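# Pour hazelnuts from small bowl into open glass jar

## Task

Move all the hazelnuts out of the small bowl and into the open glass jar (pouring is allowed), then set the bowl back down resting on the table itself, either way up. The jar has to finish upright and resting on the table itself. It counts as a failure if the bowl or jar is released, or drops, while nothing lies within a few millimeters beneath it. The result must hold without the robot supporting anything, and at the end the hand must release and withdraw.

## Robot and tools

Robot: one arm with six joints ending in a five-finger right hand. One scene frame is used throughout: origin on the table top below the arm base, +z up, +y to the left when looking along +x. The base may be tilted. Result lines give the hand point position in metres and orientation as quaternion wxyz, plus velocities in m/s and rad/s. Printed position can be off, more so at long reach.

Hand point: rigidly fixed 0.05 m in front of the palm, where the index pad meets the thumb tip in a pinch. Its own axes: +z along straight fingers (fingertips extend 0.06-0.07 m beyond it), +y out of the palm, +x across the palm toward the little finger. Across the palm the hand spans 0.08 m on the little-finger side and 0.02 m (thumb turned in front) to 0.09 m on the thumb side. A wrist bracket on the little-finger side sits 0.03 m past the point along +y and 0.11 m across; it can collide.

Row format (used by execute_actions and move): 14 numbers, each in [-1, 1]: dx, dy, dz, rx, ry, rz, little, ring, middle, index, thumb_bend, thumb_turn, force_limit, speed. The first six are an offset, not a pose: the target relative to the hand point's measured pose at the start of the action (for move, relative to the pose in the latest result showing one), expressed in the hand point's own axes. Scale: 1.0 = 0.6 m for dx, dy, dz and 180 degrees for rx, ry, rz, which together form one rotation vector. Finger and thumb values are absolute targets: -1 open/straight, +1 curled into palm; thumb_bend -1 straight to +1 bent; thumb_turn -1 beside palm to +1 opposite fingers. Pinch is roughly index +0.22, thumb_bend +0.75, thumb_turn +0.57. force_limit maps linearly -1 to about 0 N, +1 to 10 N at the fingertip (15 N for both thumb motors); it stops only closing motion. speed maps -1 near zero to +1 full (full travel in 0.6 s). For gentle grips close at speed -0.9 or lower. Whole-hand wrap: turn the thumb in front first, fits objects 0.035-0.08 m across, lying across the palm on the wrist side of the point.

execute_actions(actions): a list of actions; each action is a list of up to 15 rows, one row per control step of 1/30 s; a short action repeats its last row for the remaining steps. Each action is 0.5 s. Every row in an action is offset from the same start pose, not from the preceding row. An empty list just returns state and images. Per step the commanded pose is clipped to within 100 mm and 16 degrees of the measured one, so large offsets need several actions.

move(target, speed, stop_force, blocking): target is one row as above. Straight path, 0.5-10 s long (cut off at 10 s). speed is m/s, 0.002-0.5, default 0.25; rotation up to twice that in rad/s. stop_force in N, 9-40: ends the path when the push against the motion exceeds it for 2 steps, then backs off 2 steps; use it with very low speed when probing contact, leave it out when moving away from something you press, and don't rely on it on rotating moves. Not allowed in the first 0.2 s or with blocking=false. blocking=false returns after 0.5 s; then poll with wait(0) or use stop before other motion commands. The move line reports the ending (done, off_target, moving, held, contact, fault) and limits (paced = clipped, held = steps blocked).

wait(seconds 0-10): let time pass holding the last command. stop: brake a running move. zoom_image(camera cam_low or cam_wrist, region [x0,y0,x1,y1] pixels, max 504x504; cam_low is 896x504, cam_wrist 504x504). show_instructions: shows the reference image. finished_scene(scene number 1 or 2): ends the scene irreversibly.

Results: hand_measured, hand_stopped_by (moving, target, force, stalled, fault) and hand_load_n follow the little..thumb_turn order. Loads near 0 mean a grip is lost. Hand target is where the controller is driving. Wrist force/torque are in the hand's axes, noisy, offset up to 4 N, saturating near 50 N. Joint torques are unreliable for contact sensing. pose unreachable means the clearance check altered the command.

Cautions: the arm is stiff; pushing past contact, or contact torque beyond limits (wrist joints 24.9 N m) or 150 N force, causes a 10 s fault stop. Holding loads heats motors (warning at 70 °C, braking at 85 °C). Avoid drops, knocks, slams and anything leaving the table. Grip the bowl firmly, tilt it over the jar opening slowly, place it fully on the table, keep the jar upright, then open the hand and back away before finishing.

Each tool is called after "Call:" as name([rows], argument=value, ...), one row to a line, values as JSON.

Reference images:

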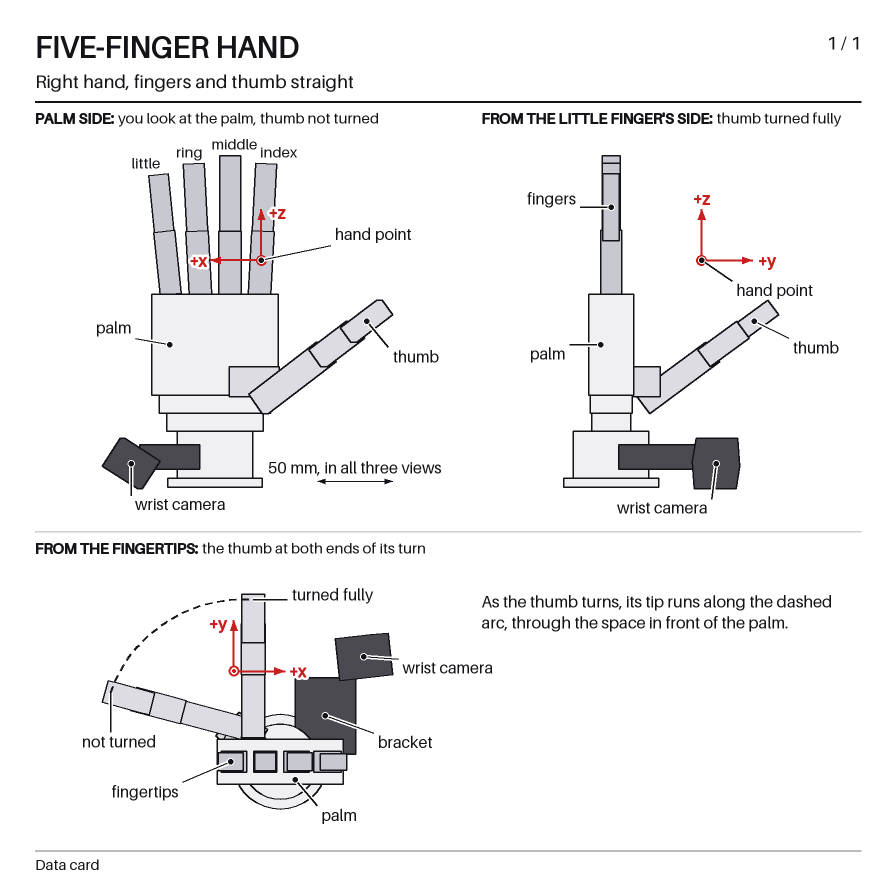

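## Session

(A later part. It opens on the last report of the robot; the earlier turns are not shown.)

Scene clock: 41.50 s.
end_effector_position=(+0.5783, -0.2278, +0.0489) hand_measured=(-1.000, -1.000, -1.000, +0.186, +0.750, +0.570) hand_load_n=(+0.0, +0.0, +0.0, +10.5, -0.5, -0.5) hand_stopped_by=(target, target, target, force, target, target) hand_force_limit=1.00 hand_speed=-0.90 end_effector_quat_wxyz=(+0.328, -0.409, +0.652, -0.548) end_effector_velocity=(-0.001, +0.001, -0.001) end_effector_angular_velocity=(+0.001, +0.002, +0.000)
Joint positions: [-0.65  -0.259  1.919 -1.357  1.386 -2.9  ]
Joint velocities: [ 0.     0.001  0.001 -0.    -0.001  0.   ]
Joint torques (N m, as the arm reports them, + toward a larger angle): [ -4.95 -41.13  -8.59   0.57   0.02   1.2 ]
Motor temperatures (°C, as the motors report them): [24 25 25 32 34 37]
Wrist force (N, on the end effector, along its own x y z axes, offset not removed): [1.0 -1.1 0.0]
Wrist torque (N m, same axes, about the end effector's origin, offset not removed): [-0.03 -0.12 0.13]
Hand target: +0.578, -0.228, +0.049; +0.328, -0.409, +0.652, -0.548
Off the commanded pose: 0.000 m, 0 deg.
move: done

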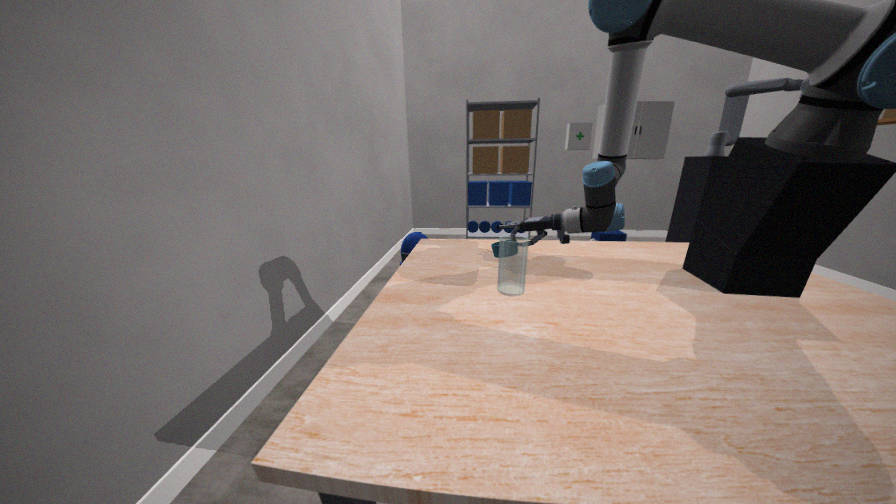

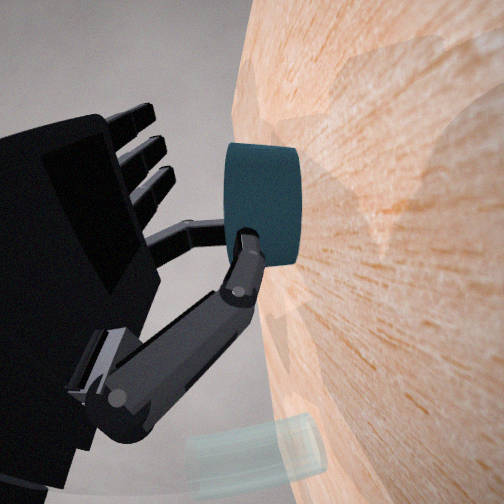

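Call:
move(target=[0,-0.012,0,0.04,0,0,-1,-1,-1,0.55,0.75,0.57,1,-0.9], speed=0.03)

Call:
move(target=[0,0,0,0,0,0,-1,-1,-1,0.6,0.75,0.57,1,-0.9])

Call:
zoom_image(camera="cam_low", region=[450, 180, 650, 300])

Scene clock: 44.07 s.
end_effector_position=(+0.5795, -0.2282, +0.0559) hand_measured=(-1.000, -1.000, -1.000, +0.186, +0.750, +0.570) hand_load_n=(+0.0, +0.0, +0.0, +10.0, -1.5, -0.5) hand_stopped_by=(target, target, target, force, target, target) hand_force_limit=1.00 hand_speed=-0.90 end_effector_quat_wxyz=(+0.352, -0.388, +0.617, -0.587) end_effector_velocity=(+0.000, +0.000, +0.001) end_effector_angular_velocity=(-0.005, -0.011, +0.000)
Joint positions: [-0.636 -0.208  1.94  -1.553  1.431 -2.877]
Joint velocities: [ 0.002  0.005  0.001 -0.018  0.005  0.002]
Joint torques (N m, as the arm reports them, + toward a larger angle): [ -4.8  -32.06   9.65  -3.53   1.89   2.41]
Motor temperatures (°C, as the motors report them): [24 25 25 32 34 37]
Wrist force (N, on the end effector, along its own x y z axes, offset not removed): [1.9 1.1 0.0]
Wrist torque (N m, same axes, about the end effector's origin, offset not removed): [-0.01 -0.35 0.15]
Hand target: +0.580, -0.228, +0.056; +0.353, -0.387, +0.617, -0.588
Off the commanded pose: 0.000 m, 0 deg.
move: done

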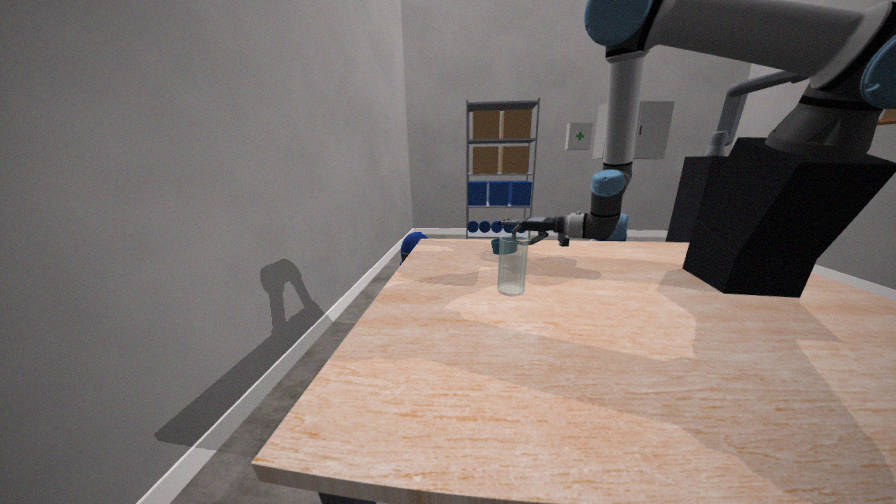

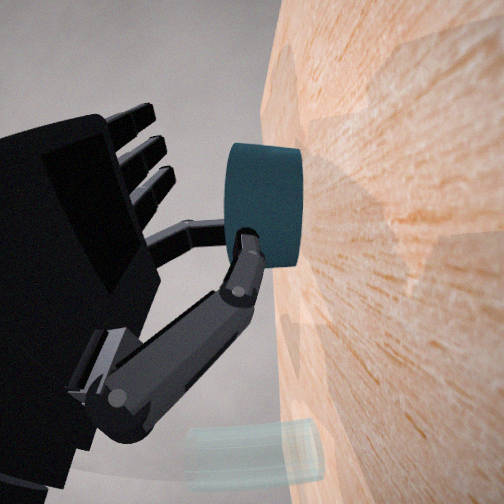

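Scene clock: 44.57 s.
end_effector_position=(+0.5795, -0.2282, +0.0559) hand_measured=(-1.000, -1.000, -1.000, +0.186, +0.750, +0.570) hand_load_n=(+0.0, +0.0, +0.0, +10.0, -1.5, -0.5) hand_stopped_by=(target, target, target, force, target, target) hand_force_limit=1.00 hand_speed=-0.90 end_effector_quat_wxyz=(+0.352, -0.388, +0.617, -0.587) end_effector_velocity=(-0.000, +0.001, -0.000) end_effector_angular_velocity=(+0.001, +0.002, +0.001)
Joint positions: [-0.636 -0.208  1.94  -1.553  1.431 -2.877]
Joint velocities: [ 0.001 -0.     0.001  0.001 -0.001  0.   ]
Joint torques (N m, as the arm reports them, + toward a larger angle): [ -8.95 -43.98   5.03  -0.21  -0.73   0.81]
Motor temperatures (°C, as the motors report them): [24 25 25 32 34 37]
Wrist force (N, on the end effector, along its own x y z axes, offset not removed): [-0.7 0.1 0.8]
Wrist torque (N m, same axes, about the end effector's origin, offset not removed): [-0.25 0.13 0.00]
Hand target: +0.580, -0.228, +0.056; +0.352, -0.388, +0.617, -0.587
Off the commanded pose: 0.000 m, 0 deg.
move: done

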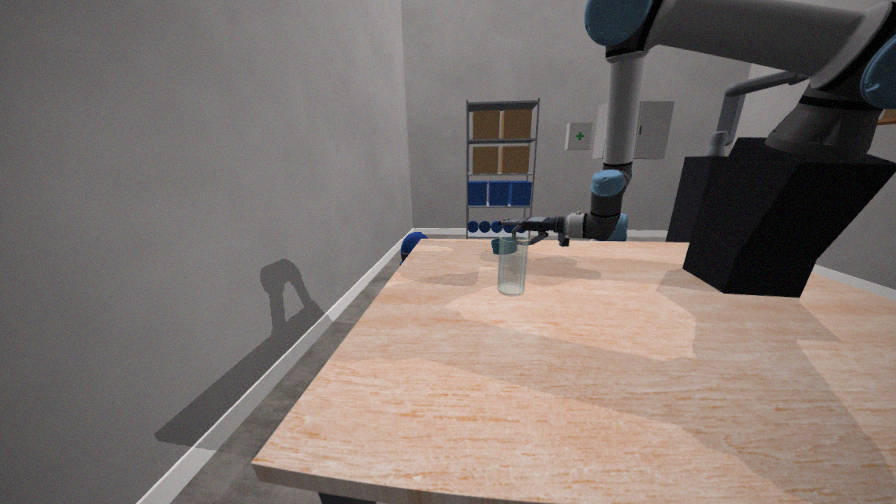

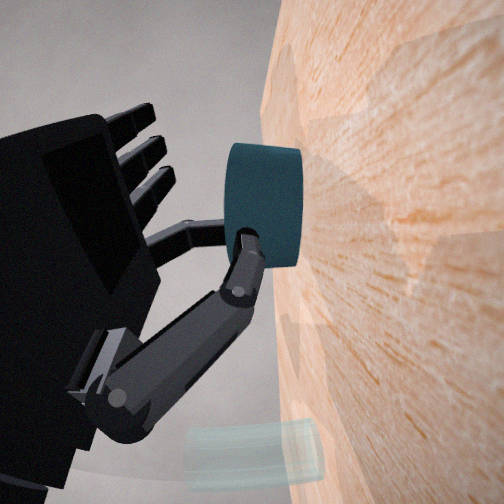

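Region (450, 180, 650, 300) of cam_low's 896x504 image, scaled by 2.520, with more detail than that image has; it fills the top 302 rows of this view, and the rest is white.

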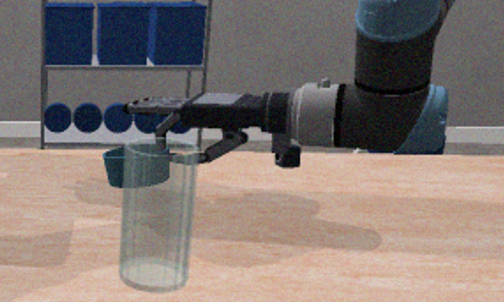

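Call:
move(target=[-0.1,-0.25,-0.07,0,0,0,-1,-1,-1,0.6,0.75,0.57,1,-0.9], speed=0.06)

Call:
move(target=[-0.265,-0.05,-0.173,-0.17,0,0,-1,-1,-1,0.6,0.75,0.57,1,-0.9], speed=0.06)

Scene clock: 48.23 s.
end_effector_position=(+0.5789, -0.1574, +0.2068) hand_measured=(-1.000, -1.000, -1.000, +0.186, +0.750, +0.570) hand_load_n=(+0.0, +0.0, +0.0, +10.0, -1.5, -0.5) hand_stopped_by=(target, target, target, force, target, target) hand_force_limit=1.00 hand_speed=-0.90 end_effector_quat_wxyz=(+0.352, -0.388, +0.617, -0.587) end_effector_velocity=(+0.000, +0.001, +0.002) end_effector_angular_velocity=(-0.001, +0.000, +0.000)
Joint positions: [-0.597 -0.654  2.209 -1.377  1.47  -2.87 ]
Joint velocities: [ 0.001 -0.006  0.002  0.005  0.001 -0.001]
Joint torques (N m, as the arm reports them, + toward a larger angle): [ -2.08 -38.97   6.06   0.07   2.08   2.39]
Motor temperatures (°C, as the motors report them): [24 25 25 32 34 37]
Wrist force (N, on the end effector, along its own x y z axes, offset not removed): [0.2 0.7 1.8]
Wrist torque (N m, same axes, about the end effector's origin, offset not removed): [-0.10 -0.12 0.07]
Hand target: +0.579, -0.157, +0.207; +0.352, -0.388, +0.617, -0.587
Off the commanded pose: 0.000 m, 0 deg.
move: done

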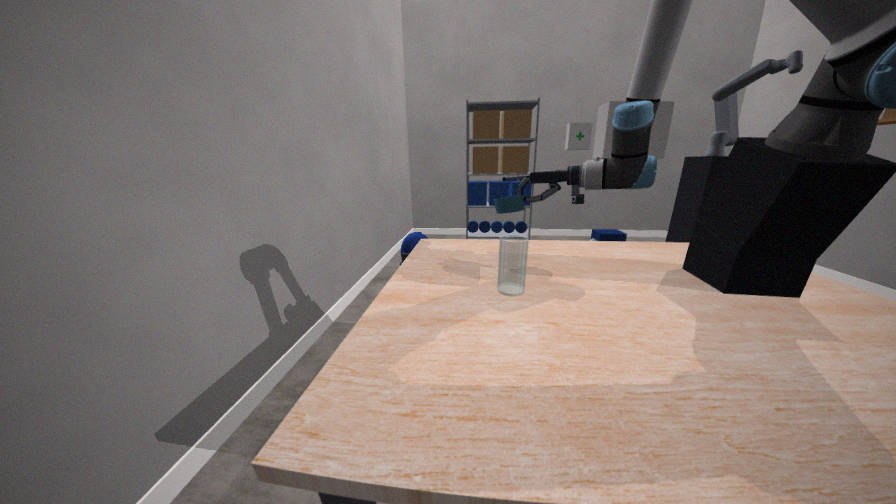

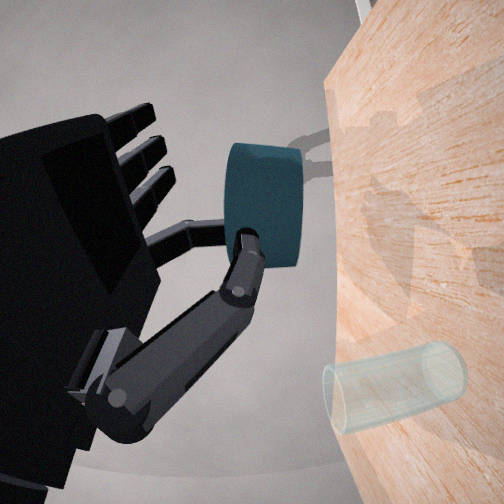

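Scene clock: 53.07 s.
end_effector_position=(+0.5601, +0.0308, +0.2400) hand_measured=(-1.000, -1.000, -1.000, +0.186, +0.750, +0.570) hand_load_n=(+0.0, +0.0, +0.0, +10.0, -1.5, -0.5) hand_stopped_by=(target, target, target, force, target, target) hand_force_limit=1.00 hand_speed=-0.90 end_effector_quat_wxyz=(+0.238, -0.467, +0.750, -0.404) end_effector_velocity=(-0.001, +0.002, -0.000) end_effector_angular_velocity=(+0.004, +0.007, -0.002)
Joint positions: [-0.28  -1.033  2.023 -0.306  1.591 -2.755]
Joint velocities: [ 0.003 -0.001 -0.003  0.012  0.001  0.003]
Joint torques (N m, as the arm reports them, + toward a larger angle): [ -1.1  -35.68 -21.61   1.49   2.2    2.35]
Motor temperatures (°C, as the motors report them): [24 25 25 32 34 37]
Wrist force (N, on the end effector, along its own x y z axes, offset not removed): [1.2 -0.2 1.4]
Wrist torque (N m, same axes, about the end effector's origin, offset not removed): [-0.23 -0.26 0.13]
Hand target: +0.560, +0.031, +0.240; +0.238, -0.467, +0.750, -0.404
Off the commanded pose: 0.000 m, 0 deg.
move: done

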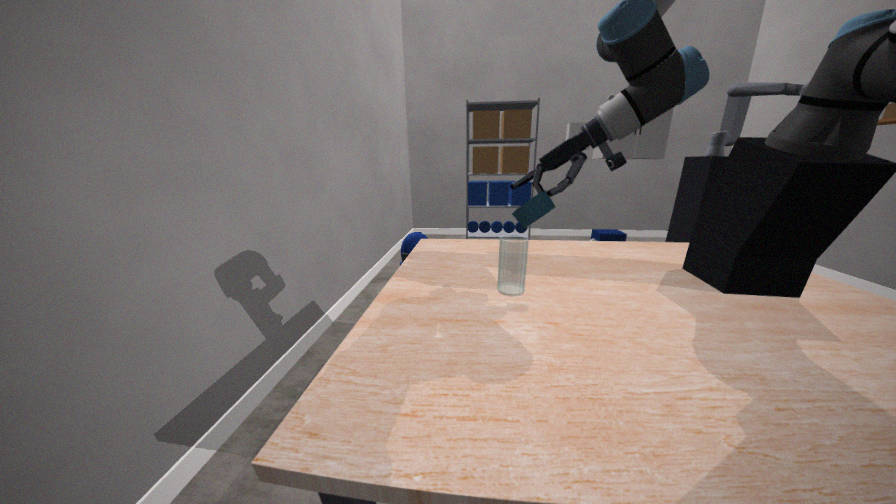

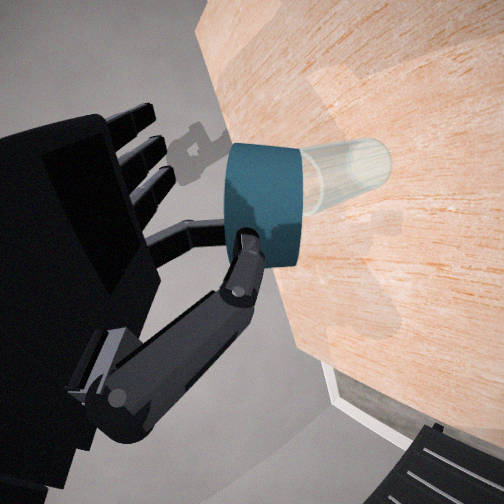

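Call:
move(target=[0,-0.025,0.022,-0.167,0,0,-1,-1,-1,0.6,0.75,0.57,1,-0.9], speed=0.06)

Call:
zoom_image(camera="cam_low", region=[430, 140, 630, 310])

Scene clock: 57.93 s.
end_effector_position=(+0.5773, +0.0222, +0.2449) hand_measured=(-1.000, -1.000, -1.000, +0.186, +0.750, +0.570) hand_load_n=(+0.0, +0.0, +0.0, +10.5, -1.5, -0.5) hand_stopped_by=(target, target, target, force, target, target) hand_force_limit=1.00 hand_speed=-0.90 end_effector_quat_wxyz=(+0.109, -0.513, +0.829, -0.196) end_effector_velocity=(+0.001, -0.000, -0.000) end_effector_angular_velocity=(+0.005, +0.012, +0.000)
Joint positions: [-0.383 -0.802  1.533  0.461  1.36  -2.89 ]
Joint velocities: [-0.001  0.009 -0.014  0.018 -0.003 -0.004]
Joint torques (N m, as the arm reports them, + toward a larger angle): [-23.24 -29.37 -26.25   3.33  -1.17  -2.2 ]
Motor temperatures (°C, as the motors report them): [24 25 25 32 34 37]
Wrist force (N, on the end effector, along its own x y z axes, offset not removed): [-1.0 0.6 0.9]
Wrist torque (N m, same axes, about the end effector's origin, offset not removed): [0.07 0.17 -0.06]
Hand target: +0.577, +0.022, +0.245; +0.108, -0.513, +0.829, -0.196
Off the commanded pose: 0.000 m, 0 deg.
move: done

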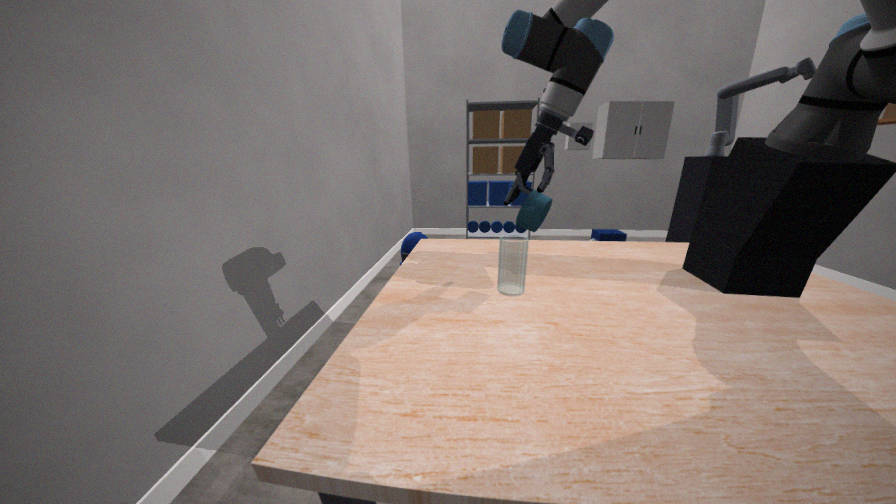

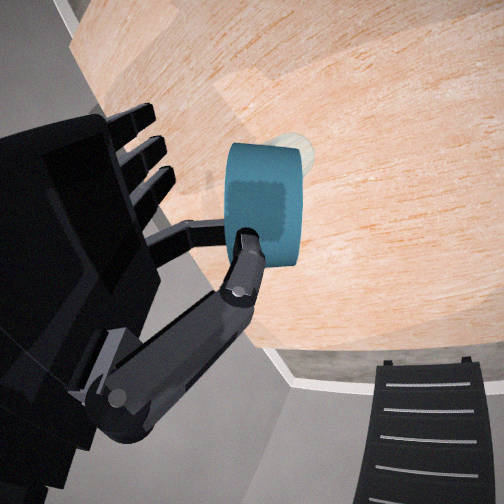

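Region (430, 140, 630, 310) of cam_low's 896x504 image, scaled by 2.520, with more detail than that image has; it fills the top 428 rows of this view, and the rest is white.

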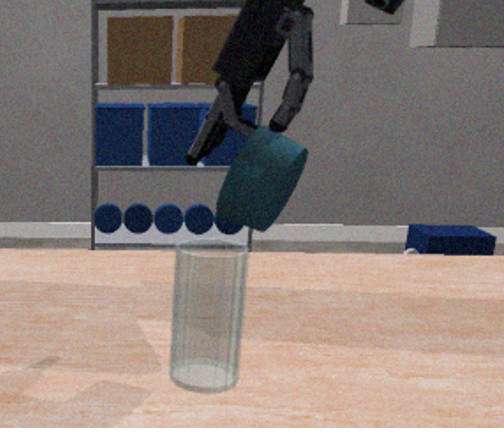

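Call:
move(target=[0,-0.036,0.022,-0.111,0,0,-1,-1,-1,0.6,0.75,0.57,1,-0.9], speed=0.03)

Call:
zoom_image(camera="cam_low", region=[430, 140, 630, 310])

Scene clock: 64.07 s.
end_effector_position=(+0.5996, +0.0109, +0.2424) hand_measured=(-1.000, -1.000, -1.000, +0.186, +0.750, +0.570) hand_load_n=(+0.0, +0.0, +0.0, +10.5, -1.5, -0.5) hand_stopped_by=(target, target, target, force, target, target) hand_force_limit=1.00 hand_speed=-0.90 end_effector_quat_wxyz=(+0.018, -0.524, +0.850, -0.050) end_effector_velocity=(+0.001, -0.001, +0.000) end_effector_angular_velocity=(+0.005, +0.009, +0.001)
Joint positions: [-0.407 -0.506  1.068  0.987  1.287 -3.003]
Joint velocities: [-0.001  0.012 -0.021  0.02  -0.002 -0.005]
Joint torques (N m, as the arm reports them, + toward a larger angle): [-27.99 -38.58 -26.77   4.38  -1.37  -2.37]
Motor temperatures (°C, as the motors report them): [24 25 25 32 34 37]
Wrist force (N, on the end effector, along its own x y z axes, offset not removed): [-0.6 -0.2 1.2]
Wrist torque (N m, same axes, about the end effector's origin, offset not removed): [-0.08 0.01 -0.07]
Hand target: +0.600, +0.011, +0.242; +0.018, -0.524, +0.850, -0.049
Off the commanded pose: 0.000 m, 0 deg.
move: done

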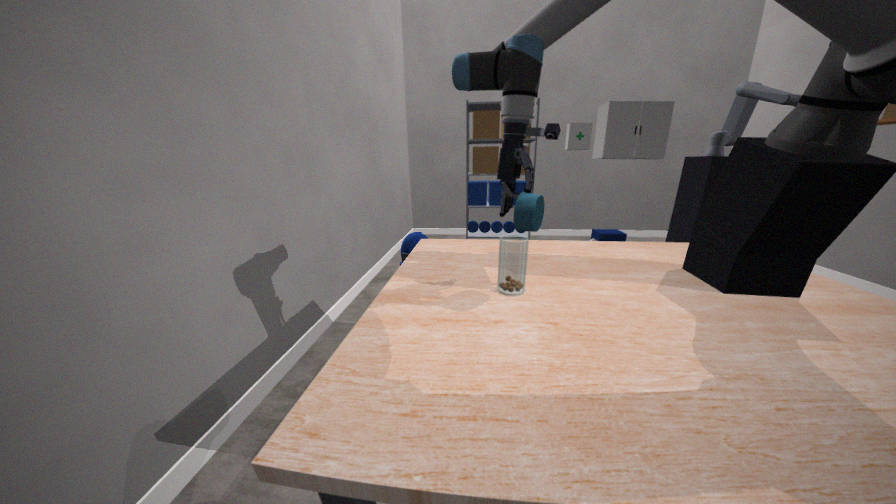

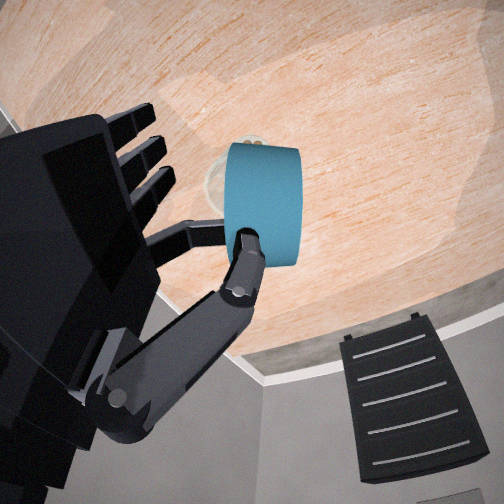

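Region (430, 140, 630, 310) of cam_low's 896x504 image, scaled by 2.520, with more detail than that image has; it fills the top 428 rows of this view, and the rest is white.

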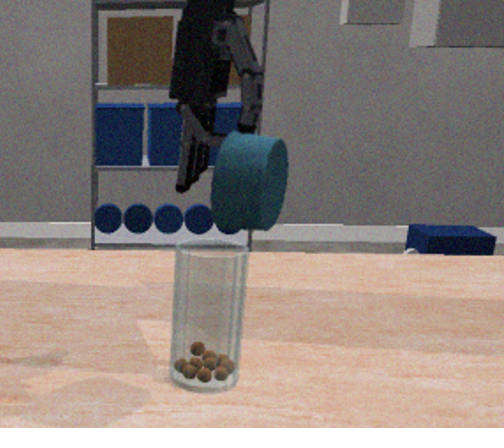

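Call:
move(target=[0,-0.022,0.002,-0.055,0,0,-1,-1,-1,0.6,0.75,0.57,1,-0.9], speed=0.04)

Call:
move(target=[0.12,0,-0.03,0.2,0,0,-1,-1,-1,0.6,0.75,0.57,1,-0.9], speed=0.07)

Scene clock: 66.63 s.
end_effector_position=(+0.6112, +0.0050, +0.2425) hand_measured=(-1.000, -1.000, -1.000, +0.186, +0.750, +0.570) hand_load_n=(+0.0, +0.0, +0.0, +10.5, -1.0, -0.5) hand_stopped_by=(target, target, target, force, target, target) hand_force_limit=1.00 hand_speed=-0.90 end_effector_quat_wxyz=(-0.027, -0.524, +0.851, +0.023) end_effector_velocity=(+0.001, -0.001, -0.000) end_effector_angular_velocity=(+0.006, +0.012, -0.001)
Joint positions: [-0.412 -0.321  0.771  1.279  1.268 -3.059]
Joint velocities: [-0.     0.016 -0.026  0.024 -0.001 -0.004]
Joint torques (N m, as the arm reports them, + toward a larger angle): [-28.73 -43.54 -27.85   4.31  -1.31  -2.3 ]
Motor temperatures (°C, as the motors report them): [24 25 25 32 34 37]
Wrist force (N, on the end effector, along its own x y z axes, offset not removed): [0.1 0.7 1.4]
Wrist torque (N m, same axes, about the end effector's origin, offset not removed): [0.11 -0.14 0.03]
Hand target: +0.611, +0.005, +0.242; -0.027, -0.524, +0.851, +0.024
Off the commanded pose: 0.000 m, 0 deg.
move: done

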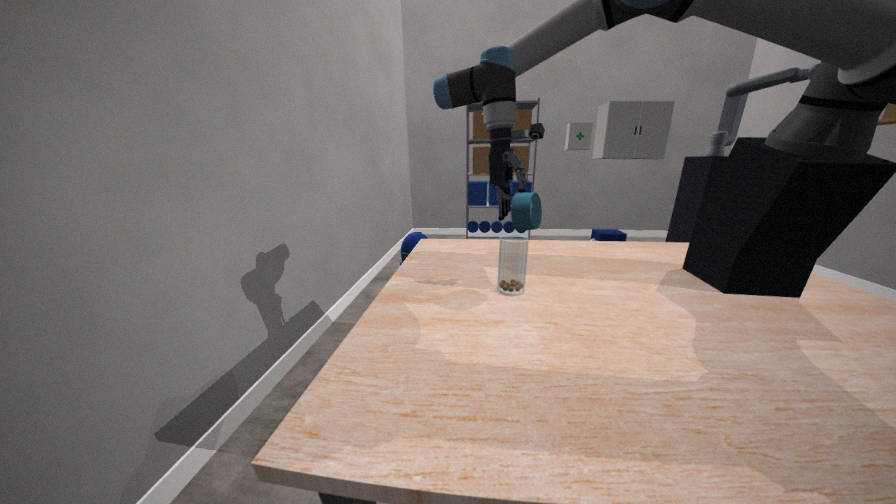

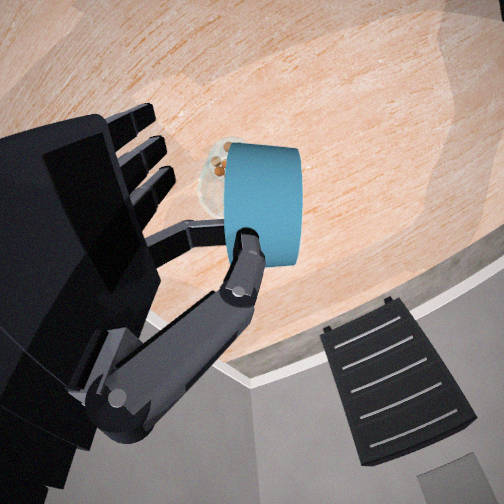

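Scene clock: 71.47 s.
end_effector_position=(+0.5803, -0.0595, +0.2620) hand_measured=(-1.000, -1.000, -1.000, +0.186, +0.750, +0.570) hand_load_n=(+0.0, +0.0, +0.0, +10.5, -1.5, -0.5) hand_stopped_by=(target, target, target, force, target, target) hand_force_limit=1.00 hand_speed=-0.90 end_effector_quat_wxyz=(+0.136, -0.506, +0.817, -0.241) end_effector_velocity=(+0.000, -0.001, +0.001) end_effector_angular_velocity=(-0.005, -0.010, +0.002)
Joint positions: [-0.53  -0.818  1.59   0.343  1.321 -3.003]
Joint velocities: [-0.001 -0.006  0.009 -0.015  0.     0.001]
Joint torques (N m, as the arm reports them, + toward a larger angle): [-23.13 -43.13  -6.21  -0.27   1.66   2.27]
Motor temperatures (°C, as the motors report them): [24 25 25 32 34 37]
Wrist force (N, on the end effector, along its own x y z axes, offset not removed): [0.5 0.5 3.5]
Wrist torque (N m, same axes, about the end effector's origin, offset not removed): [-0.11 -0.15 0.08]
Hand target: +0.580, -0.060, +0.262; +0.136, -0.506, +0.817, -0.241
Off the commanded pose: 0.000 m, 0 deg.
move: done

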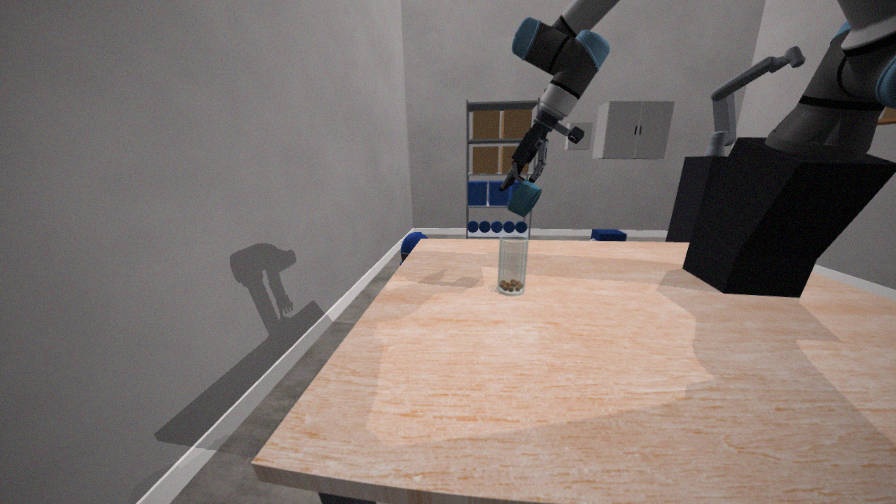

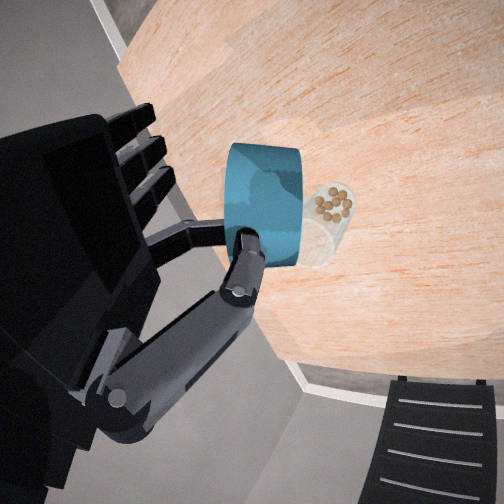

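Call:
move(target=[0.17,0.184,0.294,0.296,0,0,-1,-1,-1,0.6,0.75,0.57,1,-0.9], speed=0.07)

Call:
move(target=[0,0.022,0.002,0,0,0,-1,-1,-1,0.6,0.75,0.57,1,-0.9], speed=0.01)

Call:
zoom_image(camera="cam_low", region=[450, 180, 650, 300])

Scene clock: 78.63 s.
end_effector_position=(+0.5325, -0.1542, +0.0562) hand_measured=(-1.000, -1.000, -1.000, +0.186, +0.750, +0.570) hand_load_n=(+0.0, +0.0, +0.0, +10.0, -1.5, -0.5) hand_stopped_by=(target, target, target, force, target, target) hand_force_limit=1.00 hand_speed=-0.90 end_effector_quat_wxyz=(+0.349, -0.391, +0.623, -0.581) end_effector_velocity=(+0.000, -0.001, -0.001) end_effector_angular_velocity=(-0.005, -0.008, +0.000)
Joint positions: [-0.516 -0.242  2.113 -1.675  1.544 -2.856]
Joint velocities: [ 0.     0.01  -0.004 -0.014  0.003 -0.001]
Joint torques (N m, as the arm reports them, + toward a larger angle): [ -2.84 -29.41  -9.34  -2.93   1.88   2.29]
Motor temperatures (°C, as the motors report them): [24 25 25 32 34 37]
Wrist force (N, on the end effector, along its own x y z axes, offset not removed): [0.0 -0.3 1.1]
Wrist torque (N m, same axes, about the end effector's origin, offset not removed): [-0.17 -0.08 -0.05]
Hand target: +0.532, -0.154, +0.056; +0.349, -0.391, +0.623, -0.581
Off the commanded pose: 0.000 m, 0 deg.
move: done

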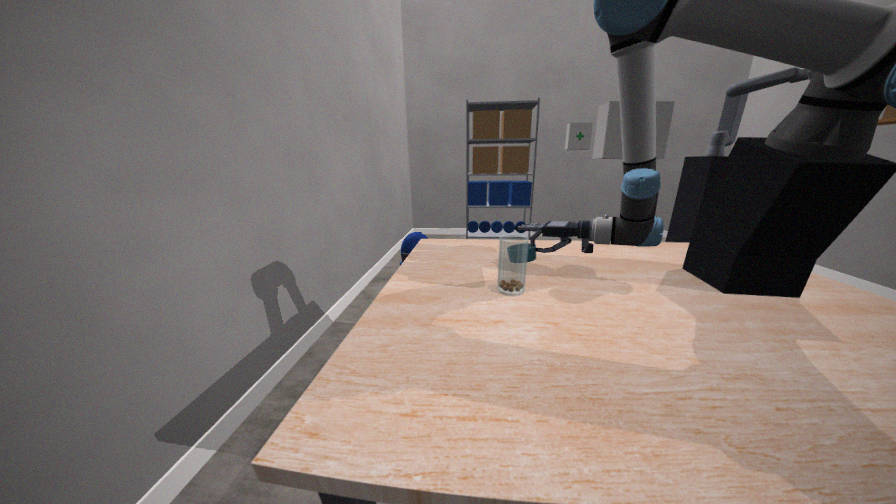

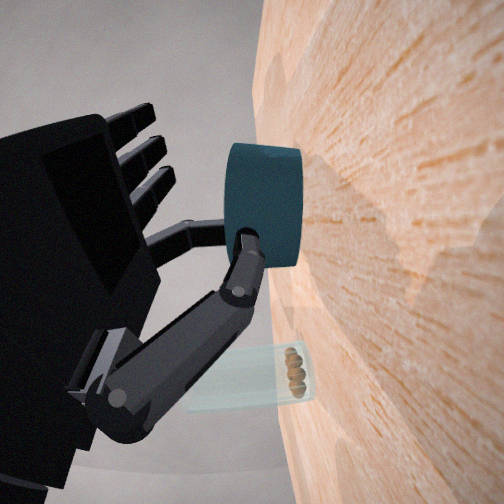

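Scene clock: 80.17 s.
end_effector_position=(+0.5324, -0.1545, +0.0432) hand_measured=(-1.000, -1.000, -1.000, +0.186, +0.750, +0.570) hand_load_n=(+0.0, +0.0, +0.0, +10.0, -1.0, -0.5) hand_stopped_by=(target, target, target, force, target, target) hand_force_limit=1.00 hand_speed=-0.90 end_effector_quat_wxyz=(+0.349, -0.391, +0.623, -0.581) end_effector_velocity=(-0.000, -0.001, -0.002) end_effector_angular_velocity=(-0.000, -0.001, -0.002)
Joint positions: [-0.503 -0.21   2.088 -1.682  1.557 -2.853]
Joint velocities: [ 0.001  0.005 -0.005 -0.001  0.003  0.001]
Joint torques (N m, as the arm reports them, + toward a larger angle): [ -3.74 -28.2   -8.79  -2.82   2.12   2.47]
Motor temperatures (°C, as the motors report them): [24 25 25 32 34 37]
Wrist force (N, on the end effector, along its own x y z axes, offset not removed): [-0.9 0.3 0.9]
Wrist torque (N m, same axes, about the end effector's origin, offset not removed): [0.03 0.04 -0.06]
Hand target: +0.532, -0.154, +0.043; +0.349, -0.391, +0.623, -0.581
Off the commanded pose: 0.000 m, 0 deg.
move: done

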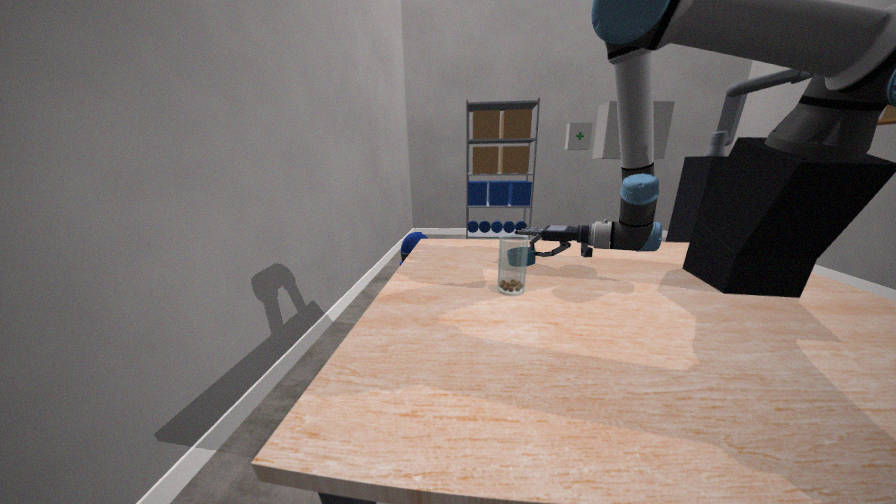

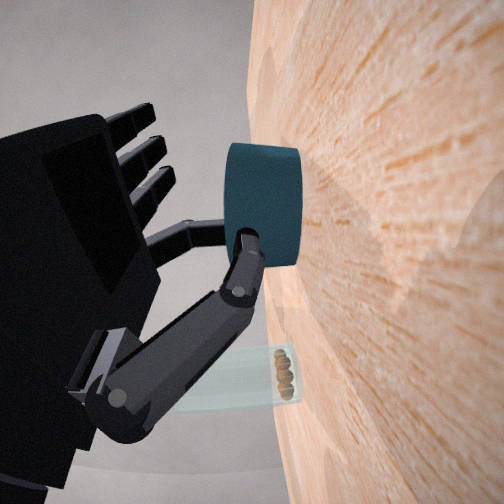

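Region (450, 180, 650, 300) of cam_low's 896x504 image, scaled by 2.520, with more detail than that image has; it fills the top 302 rows of this view, and the rest is white.

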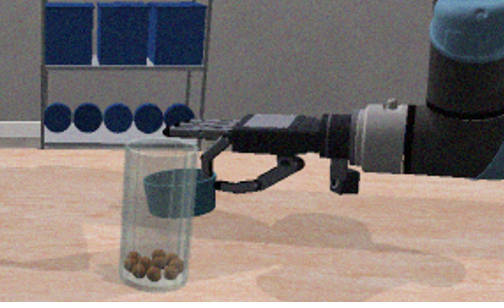

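Touching. Lower further to flatten, slightly loosening.

Call:
move(target=[0,0.017,0,0,0,0,-1,-1,-1,0.172,0.75,0.57,1,-0.97], speed=0.008)

Call:
move(target=[0,0,0,0,0,0,-1,-1,-1,-0.15,0.6,0.57,1,-0.7])

Call:
move(target=[0,-0.13,-0.01,0,0,0,-1,-1,-1,-0.15,0.6,0.57,1,-0.7], speed=0.06)

Scene clock: 81.73 s.
end_effector_position=(+0.5316, -0.1543, +0.0332) hand_measured=(-1.000, -1.000, -1.000, +0.170, +0.750, +0.570) hand_load_n=(+0.0, +0.0, +0.0, +7.0, +1.0, -0.5) hand_stopped_by=(target, target, target, target, target, target) hand_force_limit=1.00 hand_speed=-0.97 end_effector_quat_wxyz=(+0.349, -0.391, +0.623, -0.581) end_effector_velocity=(+0.001, -0.001, -0.001) end_effector_angular_velocity=(-0.001, -0.002, -0.001)
Joint positions: [-0.492 -0.186  2.071 -1.689  1.567 -2.851]
Joint velocities: [ 0.     0.004 -0.005 -0.001  0.002  0.   ]
Joint torques (N m, as the arm reports them, + toward a larger angle): [ -3.1  -28.25  -9.46  -2.87   2.29   2.64]
Motor temperatures (°C, as the motors report them): [24 25 25 32 35 37]
Wrist force (N, on the end effector, along its own x y z axes, offset not removed): [0.2 -0.1 0.9]
Wrist torque (N m, same axes, about the end effector's origin, offset not removed): [-0.03 -0.08 0.06]
Hand target: +0.532, -0.154, +0.033; +0.349, -0.391, +0.623, -0.581
Off the commanded pose: 0.000 m, 0 deg.
move: done

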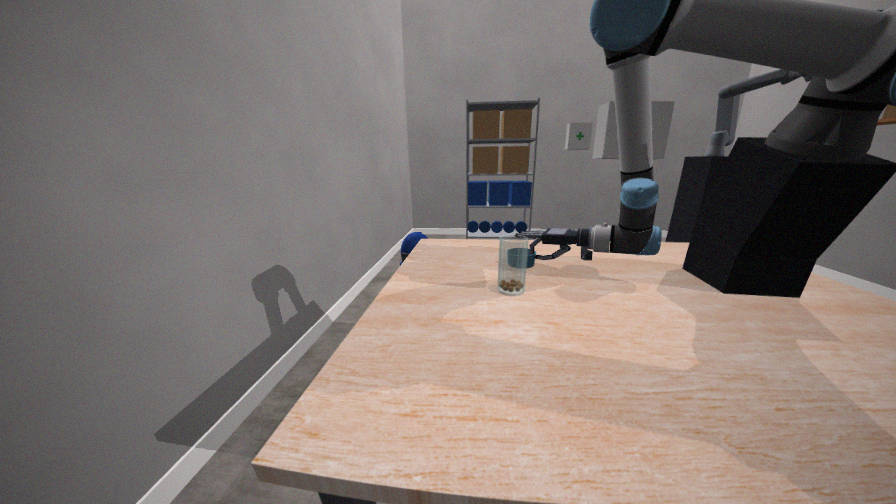

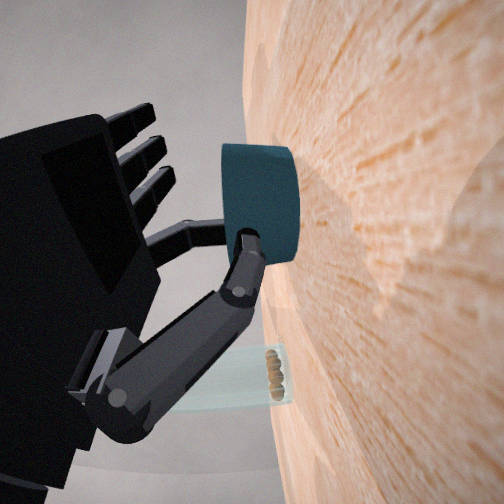

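Scene clock: 82.67 s.
end_effector_position=(+0.5316, -0.1542, +0.0332) hand_measured=(-1.000, -1.000, -1.000, -0.150, +0.600, +0.570) hand_load_n=(+0.0, +0.0, +0.0, +0.0, +0.0, +0.0) hand_stopped_by=(target, target, target, target, target, target) hand_force_limit=1.00 hand_speed=-0.70 end_effector_quat_wxyz=(+0.349, -0.391, +0.623, -0.581) end_effector_velocity=(+0.001, -0.000, -0.000) end_effector_angular_velocity=(-0.000, -0.001, +0.000)
Joint positions: [-0.492 -0.186  2.071 -1.689  1.567 -2.851]
Joint velocities: [ 0.     0.001 -0.002  0.     0.     0.   ]
Joint torques (N m, as the arm reports them, + toward a larger angle): [-13.49 -40.67  14.    -1.16  -0.5    1.79]
Motor temperatures (°C, as the motors report them): [24 25 25 32 35 37]
Wrist force (N, on the end effector, along its own x y z axes, offset not removed): [1.0 -0.3 0.7]
Wrist torque (N m, same axes, about the end effector's origin, offset not removed): [-0.08 -0.19 0.07]
Hand target: +0.532, -0.154, +0.033; +0.349, -0.391, +0.623, -0.581
Off the commanded pose: 0.000 m, 0 deg.
move: done

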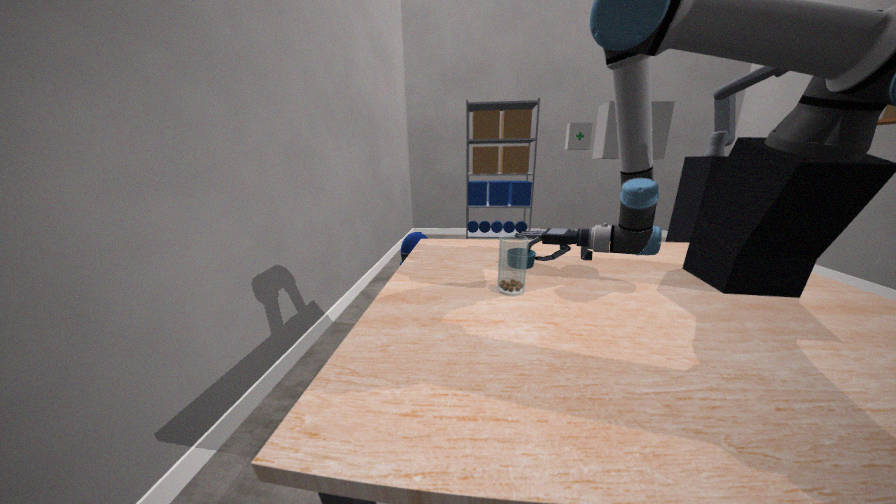

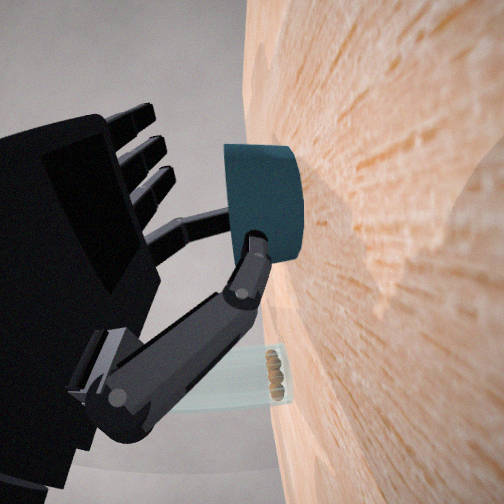

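Scene clock: 84.37 s.
end_effector_position=(+0.5327, -0.1530, +0.1112) hand_measured=(-1.000, -1.000, -1.000, -0.150, +0.600, +0.570) hand_load_n=(+0.0, +0.0, +0.0, +0.0, +0.0, +0.0) hand_stopped_by=(target, target, target, target, target, target) hand_force_limit=1.00 hand_speed=-0.70 end_effector_quat_wxyz=(+0.349, -0.391, +0.623, -0.581) end_effector_velocity=(-0.000, -0.001, +0.002) end_effector_angular_velocity=(-0.000, +0.001, -0.002)
Joint positions: [-0.572 -0.384  2.208 -1.627  1.49  -2.867]
Joint velocities: [-0.003 -0.006  0.004  0.003 -0.002 -0.001]
Joint torques (N m, as the arm reports them, + toward a larger angle): [-21.65 -38.49  10.79   0.16  -0.69  -2.23]
Motor temperatures (°C, as the motors report them): [24 25 25 32 35 37]
Wrist force (N, on the end effector, along its own x y z axes, offset not removed): [2.0 -0.7 2.2]
Wrist torque (N m, same axes, about the end effector's origin, offset not removed): [-0.20 -0.39 0.15]
Hand target: +0.533, -0.153, +0.111; +0.349, -0.391, +0.623, -0.581
Off the commanded pose: 0.000 m, 0 deg.
move: done

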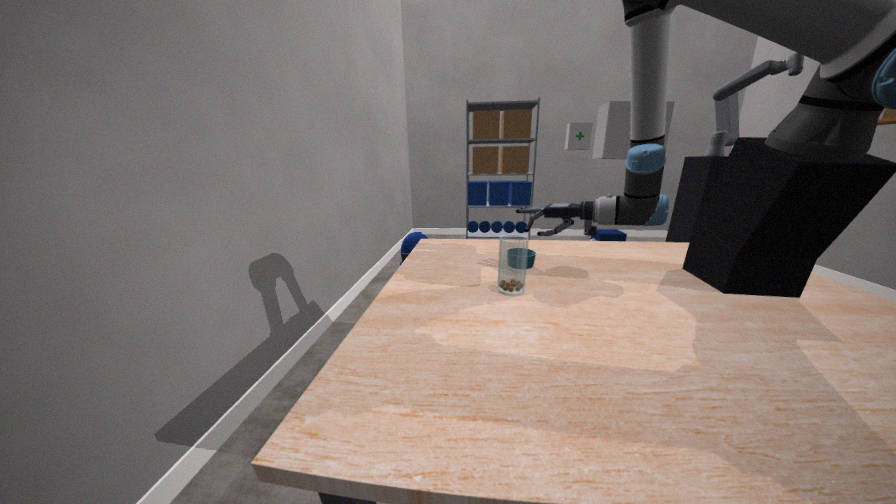

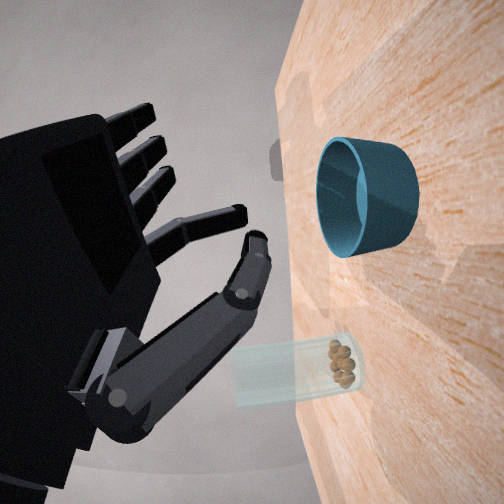

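Call:
finished_scene(scene=1)

The scene is finished: the task was done.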